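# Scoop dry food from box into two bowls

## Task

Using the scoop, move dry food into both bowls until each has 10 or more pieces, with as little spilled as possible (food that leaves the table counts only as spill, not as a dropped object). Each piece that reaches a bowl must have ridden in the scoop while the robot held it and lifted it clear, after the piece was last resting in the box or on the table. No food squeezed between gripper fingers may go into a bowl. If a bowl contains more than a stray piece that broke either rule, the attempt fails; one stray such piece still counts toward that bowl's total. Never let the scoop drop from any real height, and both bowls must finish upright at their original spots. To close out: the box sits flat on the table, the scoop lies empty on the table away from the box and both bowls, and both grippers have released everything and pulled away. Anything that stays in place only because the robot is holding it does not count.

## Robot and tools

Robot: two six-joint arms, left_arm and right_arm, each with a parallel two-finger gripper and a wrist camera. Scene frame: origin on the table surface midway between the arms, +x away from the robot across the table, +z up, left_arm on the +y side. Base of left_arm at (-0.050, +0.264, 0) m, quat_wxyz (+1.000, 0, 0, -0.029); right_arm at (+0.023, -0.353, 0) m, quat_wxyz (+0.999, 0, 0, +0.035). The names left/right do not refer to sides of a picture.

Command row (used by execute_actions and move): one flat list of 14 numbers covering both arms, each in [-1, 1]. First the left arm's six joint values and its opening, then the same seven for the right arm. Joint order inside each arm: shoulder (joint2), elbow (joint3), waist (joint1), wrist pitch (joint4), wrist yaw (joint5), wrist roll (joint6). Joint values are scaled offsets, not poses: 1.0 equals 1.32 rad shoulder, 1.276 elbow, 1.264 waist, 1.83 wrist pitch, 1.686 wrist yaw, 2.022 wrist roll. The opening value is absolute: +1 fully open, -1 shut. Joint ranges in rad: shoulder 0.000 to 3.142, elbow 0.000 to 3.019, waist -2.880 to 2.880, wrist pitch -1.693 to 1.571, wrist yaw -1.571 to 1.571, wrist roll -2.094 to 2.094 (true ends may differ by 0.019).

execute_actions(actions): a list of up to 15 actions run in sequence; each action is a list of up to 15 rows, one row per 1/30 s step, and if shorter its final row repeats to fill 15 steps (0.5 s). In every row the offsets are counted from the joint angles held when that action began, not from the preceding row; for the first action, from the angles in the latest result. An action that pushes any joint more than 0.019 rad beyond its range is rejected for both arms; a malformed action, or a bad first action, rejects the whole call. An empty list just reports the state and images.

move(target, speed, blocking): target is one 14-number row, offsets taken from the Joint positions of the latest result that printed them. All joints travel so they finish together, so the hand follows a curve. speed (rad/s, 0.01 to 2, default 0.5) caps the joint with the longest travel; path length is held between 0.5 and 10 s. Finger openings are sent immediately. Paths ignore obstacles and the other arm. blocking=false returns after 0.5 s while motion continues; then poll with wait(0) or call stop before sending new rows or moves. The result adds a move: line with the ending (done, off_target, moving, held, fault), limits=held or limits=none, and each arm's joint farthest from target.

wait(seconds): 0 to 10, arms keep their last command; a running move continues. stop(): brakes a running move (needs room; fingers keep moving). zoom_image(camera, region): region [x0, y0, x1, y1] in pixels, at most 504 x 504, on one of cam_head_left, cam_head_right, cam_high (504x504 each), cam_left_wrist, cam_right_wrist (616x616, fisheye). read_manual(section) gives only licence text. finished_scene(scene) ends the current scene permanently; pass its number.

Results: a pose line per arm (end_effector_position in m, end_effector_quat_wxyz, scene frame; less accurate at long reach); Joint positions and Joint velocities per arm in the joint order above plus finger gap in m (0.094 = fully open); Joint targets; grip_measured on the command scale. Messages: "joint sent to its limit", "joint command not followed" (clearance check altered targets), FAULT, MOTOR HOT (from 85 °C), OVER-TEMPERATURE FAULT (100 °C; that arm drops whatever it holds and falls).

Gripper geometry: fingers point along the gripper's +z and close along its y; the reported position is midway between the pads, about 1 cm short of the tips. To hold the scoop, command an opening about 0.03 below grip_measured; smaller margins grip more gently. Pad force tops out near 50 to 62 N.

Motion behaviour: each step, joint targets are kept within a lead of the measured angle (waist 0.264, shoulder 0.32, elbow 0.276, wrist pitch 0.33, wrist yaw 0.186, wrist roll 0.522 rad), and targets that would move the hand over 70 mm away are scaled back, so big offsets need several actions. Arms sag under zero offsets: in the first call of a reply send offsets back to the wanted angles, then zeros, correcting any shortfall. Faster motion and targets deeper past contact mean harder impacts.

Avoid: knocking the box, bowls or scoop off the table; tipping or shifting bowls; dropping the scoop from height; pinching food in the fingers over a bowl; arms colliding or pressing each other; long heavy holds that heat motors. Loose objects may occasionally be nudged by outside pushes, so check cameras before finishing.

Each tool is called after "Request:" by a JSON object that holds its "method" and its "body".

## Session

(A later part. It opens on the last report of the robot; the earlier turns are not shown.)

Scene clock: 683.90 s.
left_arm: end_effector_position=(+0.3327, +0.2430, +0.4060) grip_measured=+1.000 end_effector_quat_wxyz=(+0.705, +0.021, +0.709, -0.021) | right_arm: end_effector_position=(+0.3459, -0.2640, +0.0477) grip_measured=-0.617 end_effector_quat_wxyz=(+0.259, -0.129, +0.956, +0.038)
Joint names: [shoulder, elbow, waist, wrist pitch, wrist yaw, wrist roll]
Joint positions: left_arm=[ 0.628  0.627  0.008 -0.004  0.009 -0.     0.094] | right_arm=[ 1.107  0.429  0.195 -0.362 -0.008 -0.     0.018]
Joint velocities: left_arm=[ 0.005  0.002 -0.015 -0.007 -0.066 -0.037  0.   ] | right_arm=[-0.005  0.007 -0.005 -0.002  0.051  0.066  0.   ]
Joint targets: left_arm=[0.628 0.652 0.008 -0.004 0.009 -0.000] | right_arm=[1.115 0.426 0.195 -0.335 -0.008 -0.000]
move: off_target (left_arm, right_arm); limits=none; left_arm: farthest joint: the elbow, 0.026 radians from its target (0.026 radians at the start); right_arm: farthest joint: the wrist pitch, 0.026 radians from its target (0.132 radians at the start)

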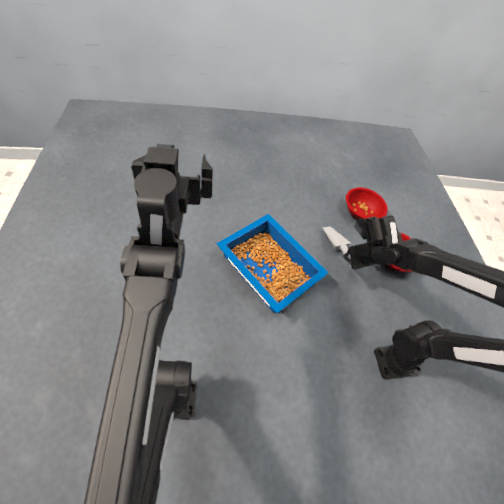

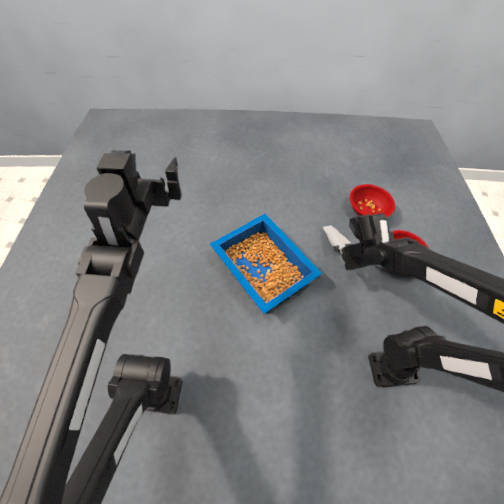

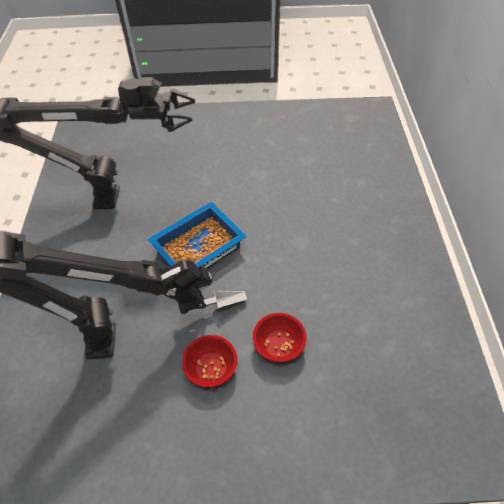

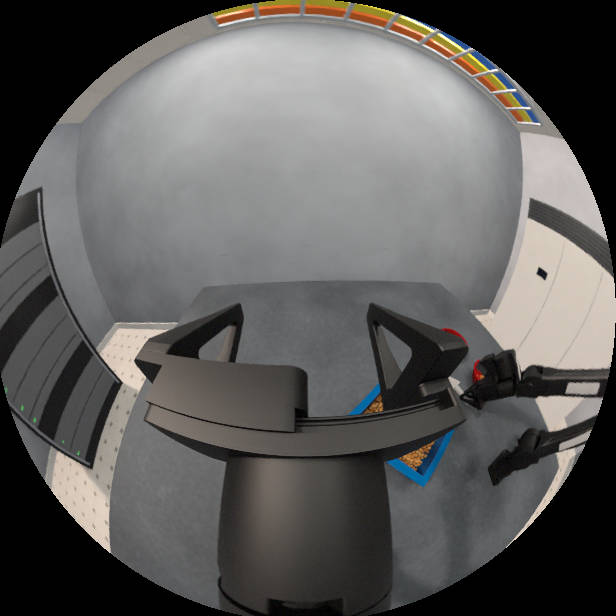

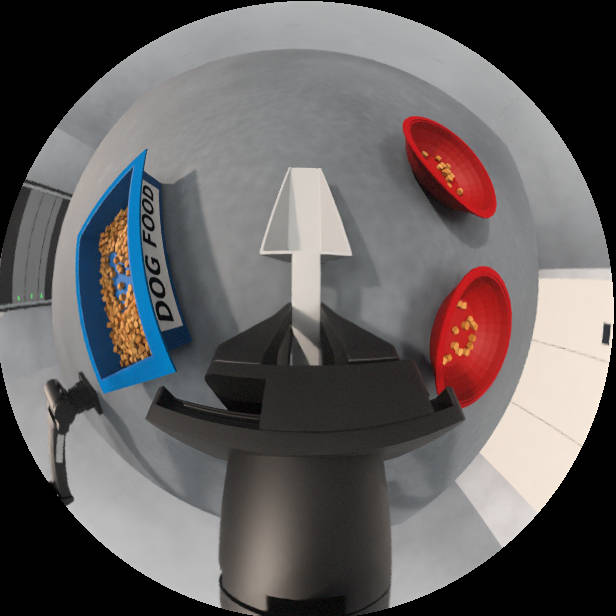

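Request:
{"method": "move", "body": {"target": [0,0.02,0,0,0,0,1, 0.035,-0.02,0,0.0446,0,0,-0.66], "speed": 0.1}}

Request:
{"method": "zoom_image", "body": {"camera": "cam_high", "region": [160,250,300,350]}}

Scene clock: 691.30 s.
left_arm: end_effector_position=(+0.3327, +0.2430, +0.4060) grip_measured=+1.000 end_effector_quat_wxyz=(+0.705, +0.021, +0.709, -0.021) | right_arm: end_effector_position=(+0.3440, -0.2646, +0.0335) grip_measured=-0.617 end_effector_quat_wxyz=(+0.257, -0.129, +0.957, +0.038)
Joint names: [shoulder, elbow, waist, wrist pitch, wrist yaw, wrist roll]
Joint positions: left_arm=[ 0.628  0.627  0.008 -0.004  0.009 -0.     0.094] | right_arm=[ 1.145  0.406  0.195 -0.306 -0.008 -0.     0.018]
Joint velocities: left_arm=[-0.015  0.022  0.005 -0.007 -0.007  0.007  0.   ] | right_arm=[ 0.005  0.007 -0.005  0.007  0.022  0.037 -0.   ]
Joint targets: left_arm=[0.628 0.652 0.008 -0.004 0.009 -0.000] | right_arm=[1.154 0.403 0.195 -0.280 -0.008 -0.000]
move: off_target (left_arm, right_arm); limits=none; left_arm: farthest joint: the elbow, 0.026 radians from its target (0.026 radians at the start); right_arm: farthest joint: the wrist pitch, 0.026 radians from its target (0.081 radians at the start)

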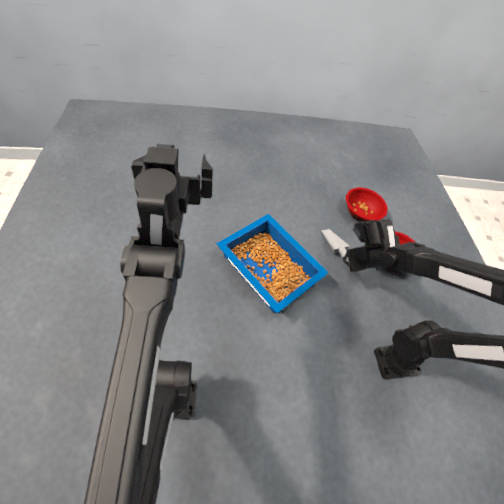

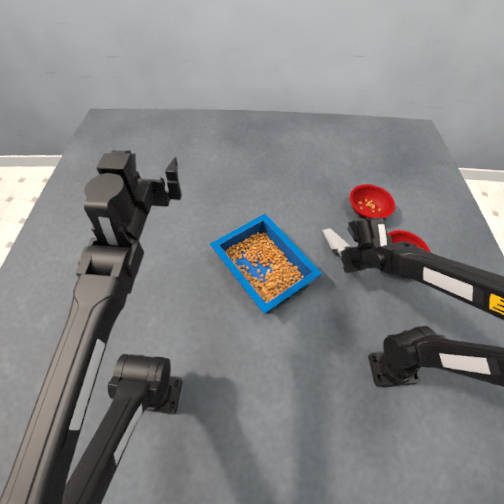

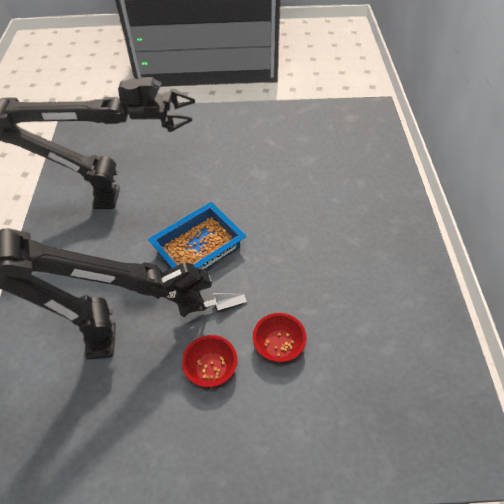

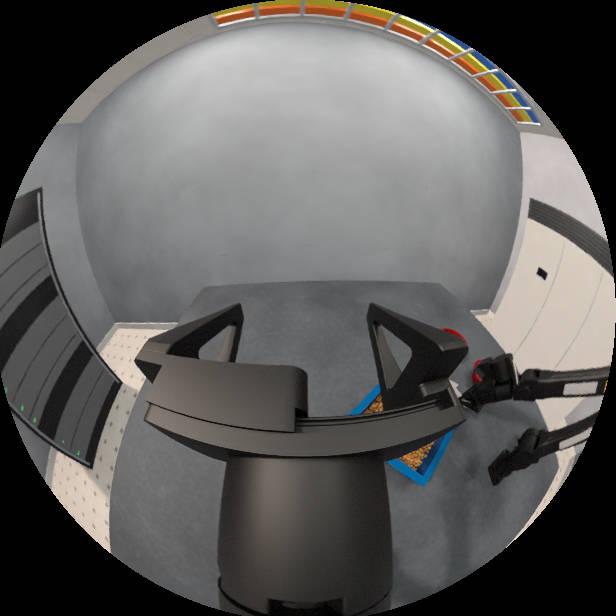

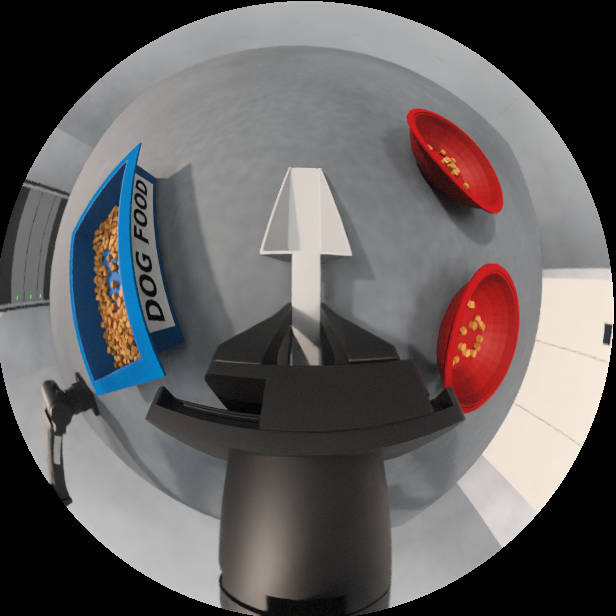

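Region (160, 250, 300, 350) of cam_high's 504x504 image, scaled by 3.600, with more detail than that image has; it fills the top 360 rows of this view, and the rest is white.

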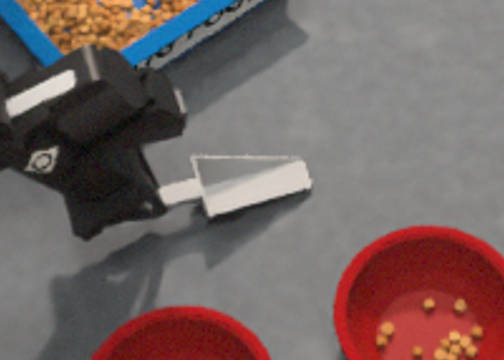

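Request:
{"method": "move", "body": {"target": [0,0.02,0,0,0,0,1, 0.025,-0.0118,0,0.034,0,0,-0.66], "speed": 0.08}}

Request:
{"method": "zoom_image", "body": {"camera": "cam_high", "region": [160,250,300,350]}}

Scene clock: 696.70 s.
left_arm: end_effector_position=(+0.3327, +0.2430, +0.4060) grip_measured=+1.000 end_effector_quat_wxyz=(+0.705, +0.021, +0.709, -0.021) | right_arm: end_effector_position=(+0.3451, -0.2643, +0.0274) grip_measured=-0.617 end_effector_quat_wxyz=(+0.260, -0.129, +0.956, +0.038)
Joint names: [shoulder, elbow, waist, wrist pitch, wrist yaw, wrist roll]
Joint positions: left_arm=[ 0.628  0.627  0.008 -0.004  0.009 -0.     0.094] | right_arm=[ 1.166  0.396  0.195 -0.268 -0.008 -0.     0.018]
Joint velocities: left_arm=[-0.005  0.002 -0.005 -0.012  0.007 -0.007  0.   ] | right_arm=[ 0.005  0.002 -0.015 -0.017 -0.051 -0.022 -0.001]
Joint targets: left_arm=[0.628 0.652 0.008 -0.004 0.009 -0.000] | right_arm=[1.178 0.391 0.195 -0.244 -0.008 -0.000]
move: off_target (left_arm, right_arm); limits=none; left_arm: farthest joint: the elbow, 0.026 radians from its target (0.026 radians at the start); right_arm: farthest joint: the wrist pitch, 0.025 radians from its target (0.062 radians at the start)

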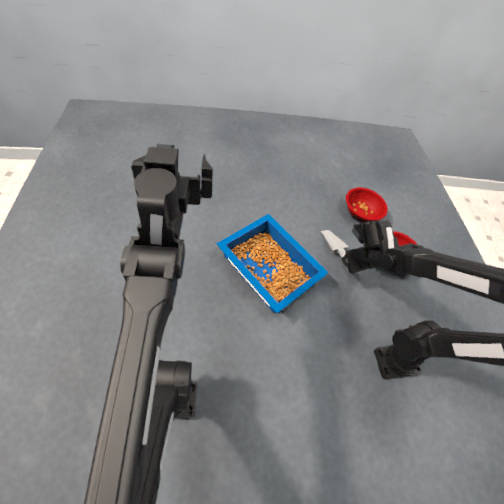

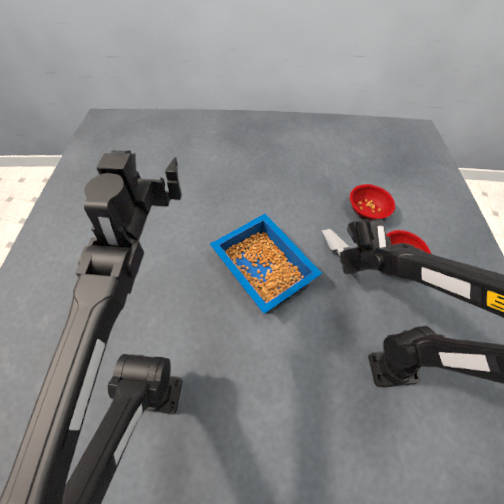

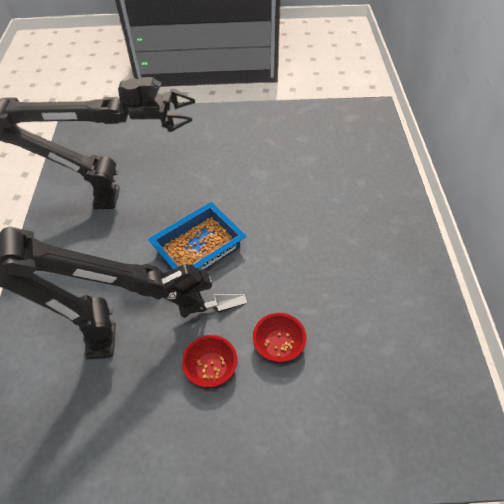

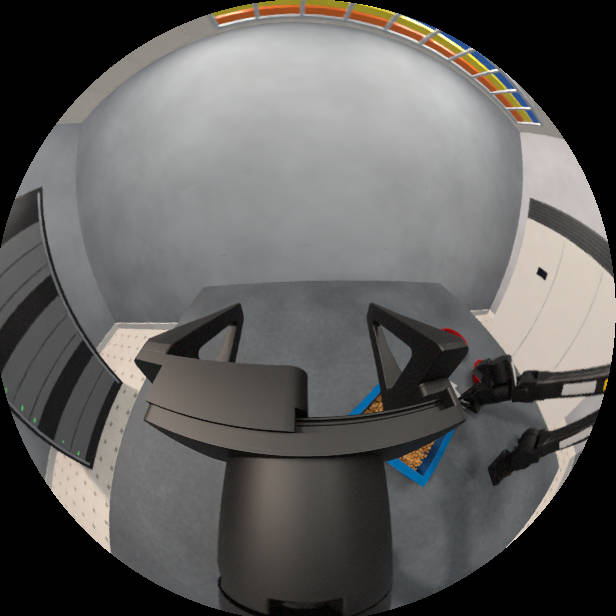

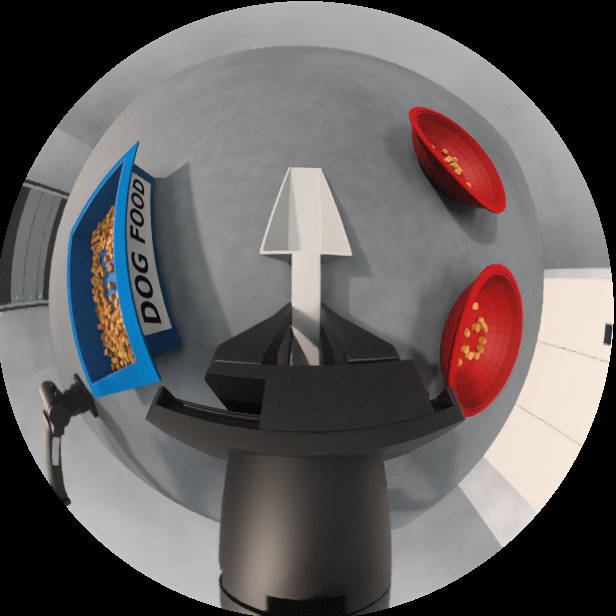

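Region (160, 250, 300, 350) of cam_high's 504x504 image, scaled by 3.600, with more detail than that image has; it fills the top 360 rows of this view, and the rest is white.

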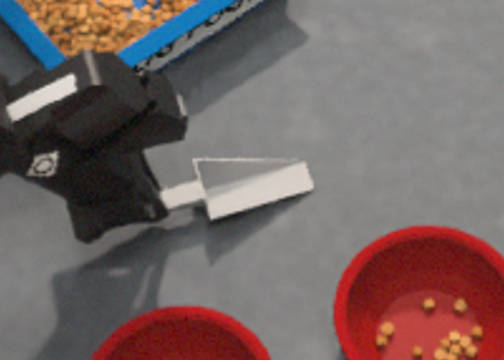

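Request:
{"method": "execute_actions", "body": {"actions": [[[0,0.02,0,0,0,0,1, 0.004,-0.002,0,0.013,0,0,-0.5]],[[0,0,0,0,0,0,1, 0,0,0,0.013,0,0,0.2]]]}}

Request:
{"method": "zoom_image", "body": {"camera": "cam_high", "region": [160,250,300,350]}}

Scene clock: 702.67 s.
left_arm: end_effector_position=(+0.3327, +0.2430, +0.4060) grip_measured=+1.000 end_effector_quat_wxyz=(+0.705, +0.021, +0.709, -0.021) | right_arm: end_effector_position=(+0.3451, -0.2643, +0.0274) grip_measured=+0.198 end_effector_quat_wxyz=(+0.260, -0.129, +0.956, +0.038)
Joint names: [shoulder, elbow, waist, wrist pitch, wrist yaw, wrist roll]
Joint positions: left_arm=[ 0.628  0.627  0.008 -0.004  0.009 -0.     0.094] | right_arm=[ 1.166  0.396  0.195 -0.268 -0.008 -0.     0.056]
Joint velocities: left_arm=[ 0.005  0.002  0.005 -0.002 -0.037 -0.022  0.   ] | right_arm=[-0.015 -0.007 -0.005 -0.027  0.037 -0.022  0.001]
Joint targets: left_arm=[0.628 0.627 0.008 -0.004 0.009 -0.000] | right_arm=[1.166 0.396 0.195 -0.245 -0.008 -0.000]

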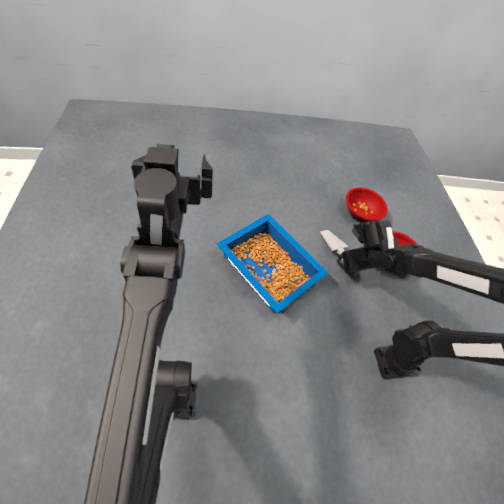

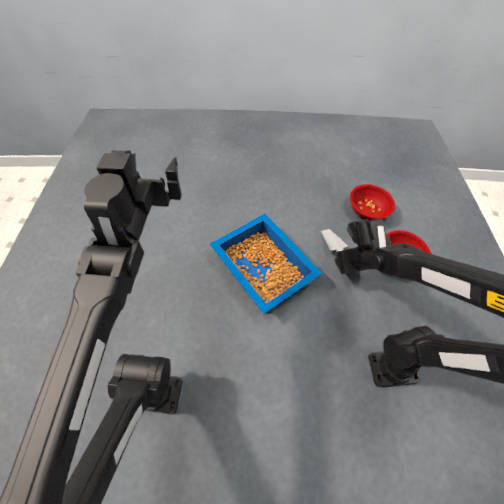

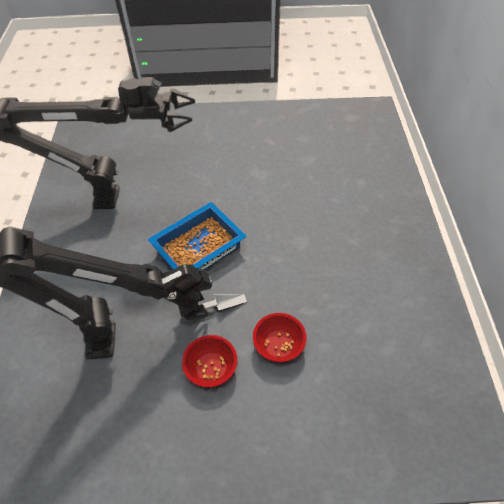

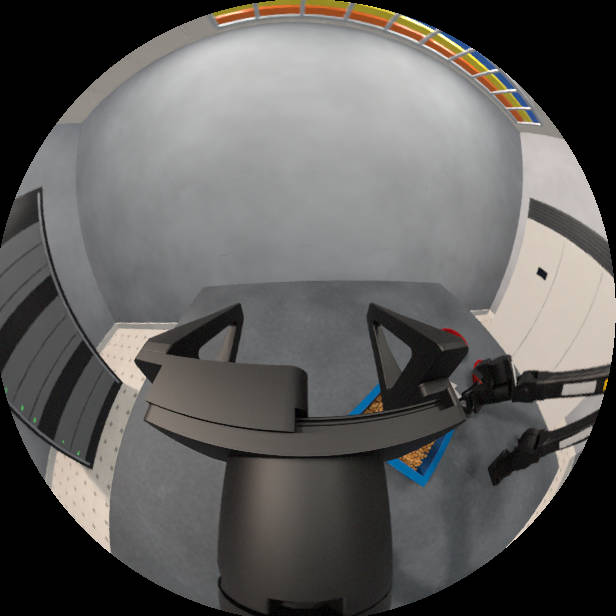

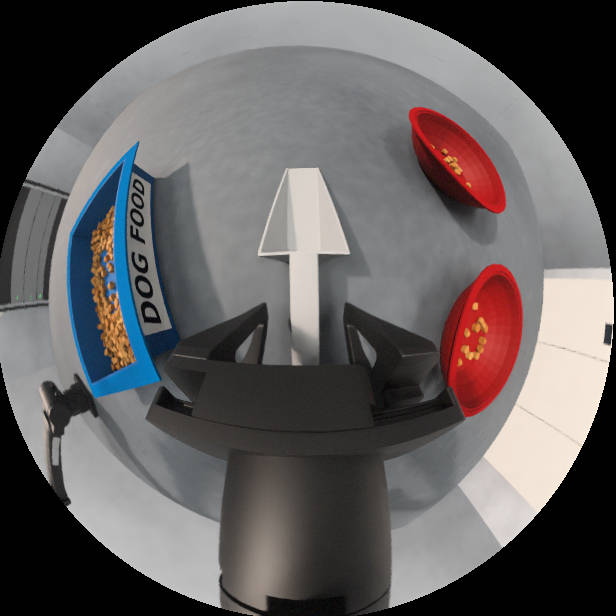

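Region (160, 250, 300, 350) of cam_high's 504x504 image, scaled by 3.600, with more detail than that image has; it fills the top 360 rows of this view, and the rest is white.

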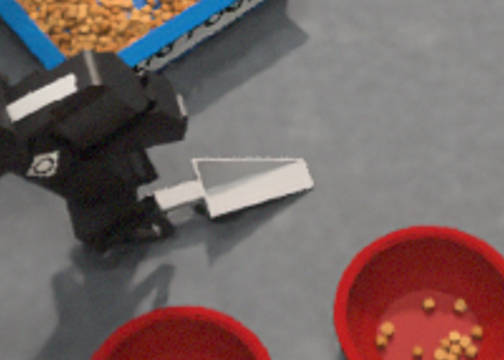

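Request:
{"method": "move", "body": {"target": [0,0.02,0,0,0,0,1, -0.13,0.117,0,-0.14,0,0,0.4], "speed": 0.35}}

Scene clock: 714.27 s.
left_arm: end_effector_position=(+0.3327, +0.2430, +0.4060) grip_measured=+1.000 end_effector_quat_wxyz=(+0.705, +0.021, +0.709, -0.021) | right_arm: end_effector_position=(+0.3551, -0.2616, +0.1008) grip_measured=+0.398 end_effector_quat_wxyz=(+0.283, -0.128, +0.950, +0.041)
Joint names: [shoulder, elbow, waist, wrist pitch, wrist yaw, wrist roll]
Joint positions: left_arm=[ 0.628  0.627  0.008 -0.004  0.009 -0.     0.094] | right_arm=[ 0.993  0.507  0.195 -0.505 -0.008 -0.     0.066]
Joint velocities: left_arm=[-0.015 -0.002 -0.015 -0.002  0.007 -0.037  0.   ] | right_arm=[-0.005  0.007  0.005  0.007 -0.051  0.022  0.001]
Joint targets: left_arm=[0.628 0.652 0.008 -0.004 0.009 -0.000] | right_arm=[0.995 0.546 0.195 -0.525 -0.008 -0.000]
move: off_target (left_arm, right_arm); limits=none; left_arm: farthest joint: the elbow, 0.026 radians from its target (0.026 radians at the start); right_arm: farthest joint: the elbow, 0.038 radians from its target (0.149 radians at the start)

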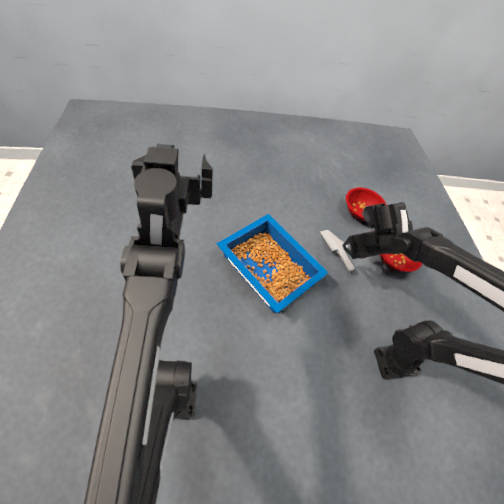

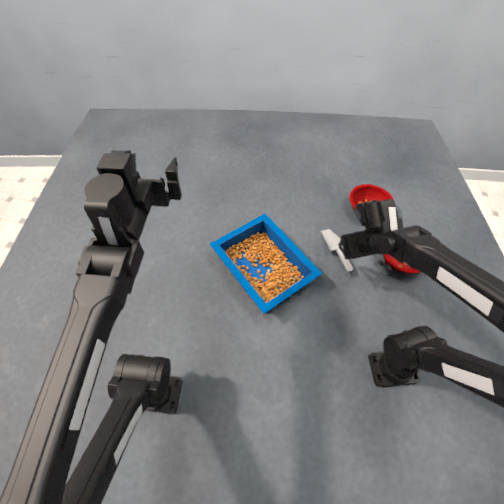

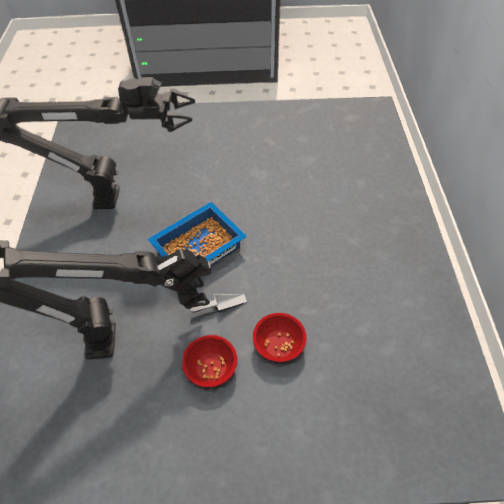

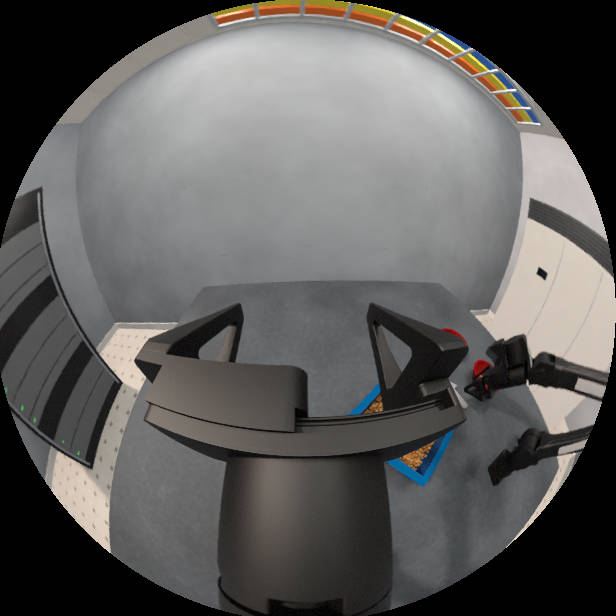

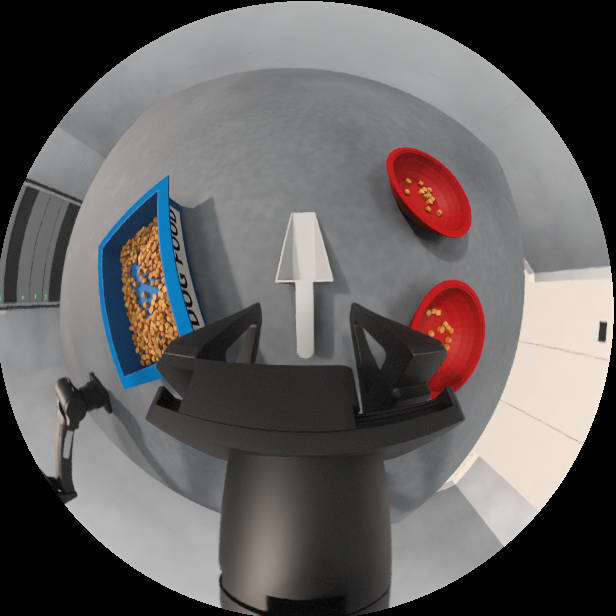

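Request:
{"method": "move", "body": {"target": [0,0.02,0,0,0,0,1, -0.275,0.128,-0.154,0.287,0,0,1], "speed": 0.8}}

Request:
{"method": "zoom_image", "body": {"camera": "cam_high", "region": [120,180,340,420]}}

Scene clock: 719.07 s.
left_arm: end_effector_position=(+0.3327, +0.2430, +0.4060) grip_measured=+1.000 end_effector_quat_wxyz=(+0.705, +0.021, +0.709, -0.021) | right_arm: end_effector_position=(+0.4036, -0.3201, +0.4187) grip_measured=+0.999 end_effector_quat_wxyz=(+0.714, -0.032, +0.699, +0.032)
Joint names: [shoulder, elbow, waist, wrist pitch, wrist yaw, wrist roll]
Joint positions: left_arm=[ 0.628  0.627  0.008 -0.004  0.009 -0.     0.094] | right_arm=[ 0.624  0.641  0.013  0.004 -0.008 -0.     0.094]
Joint velocities: left_arm=[-0.005 -0.022  0.005  0.007 -0.051  0.081  0.   ] | right_arm=[-0.005  0.002  0.005 -0.002 -0.037 -0.022  0.   ]
Joint targets: left_arm=[0.628 0.652 0.008 -0.004 0.009 -0.000] | right_arm=[0.630 0.670 -0.000 0.021 -0.008 -0.000]
move: off_target (left_arm, right_arm); limits=none; left_arm: farthest joint: the elbow, 0.026 radians from its target (0.026 radians at the start); right_arm: farthest joint: the elbow, 0.029 radians from its target (0.163 radians at the start)

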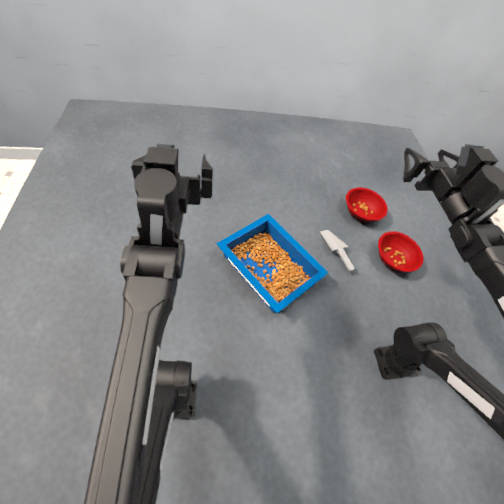

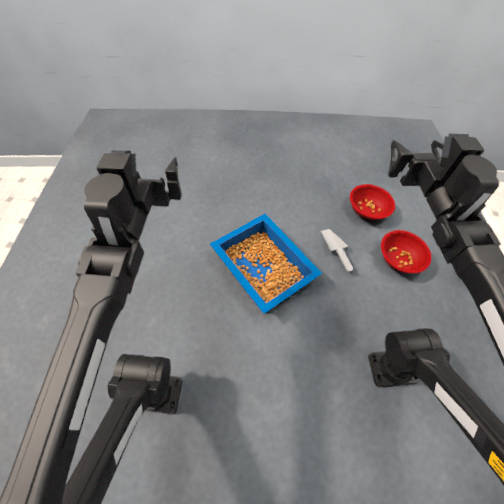

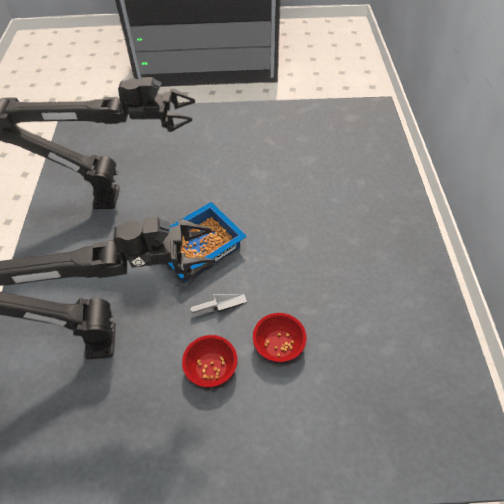

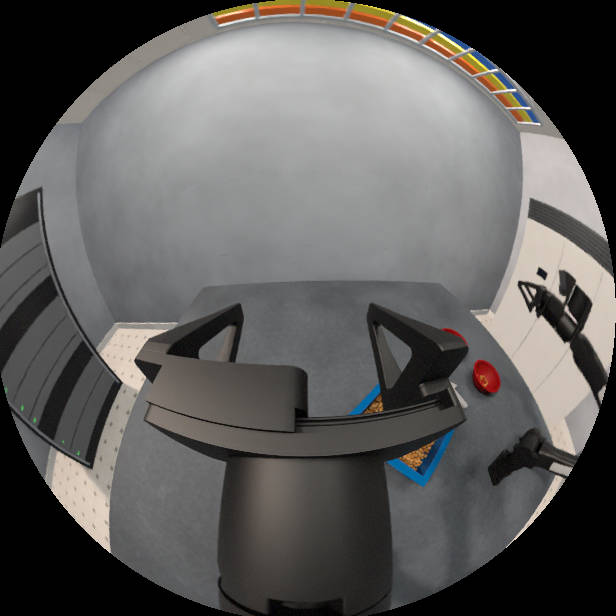

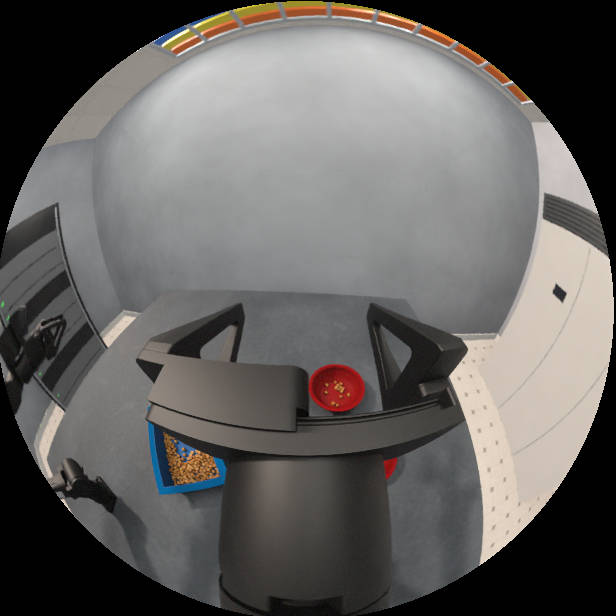

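Region (120, 180, 340, 420) of cam_high's 504x504 image, scaled by 2.100, with more detail than that image has; it fills the left 462 columns of this view, and the rest is white.

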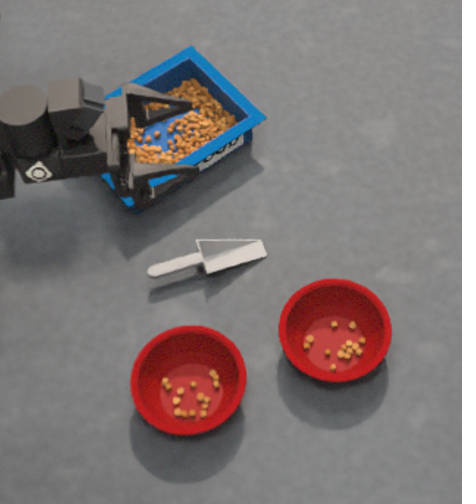

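Both bowls hold more than 10 pieces, the scoop is lying flat and clear of the box and bowls, and both arms have moved away. Ending scene 1.

Request:
{"method": "finished_scene", "body": {"scene": 1}}

The scene is finished: the task was done.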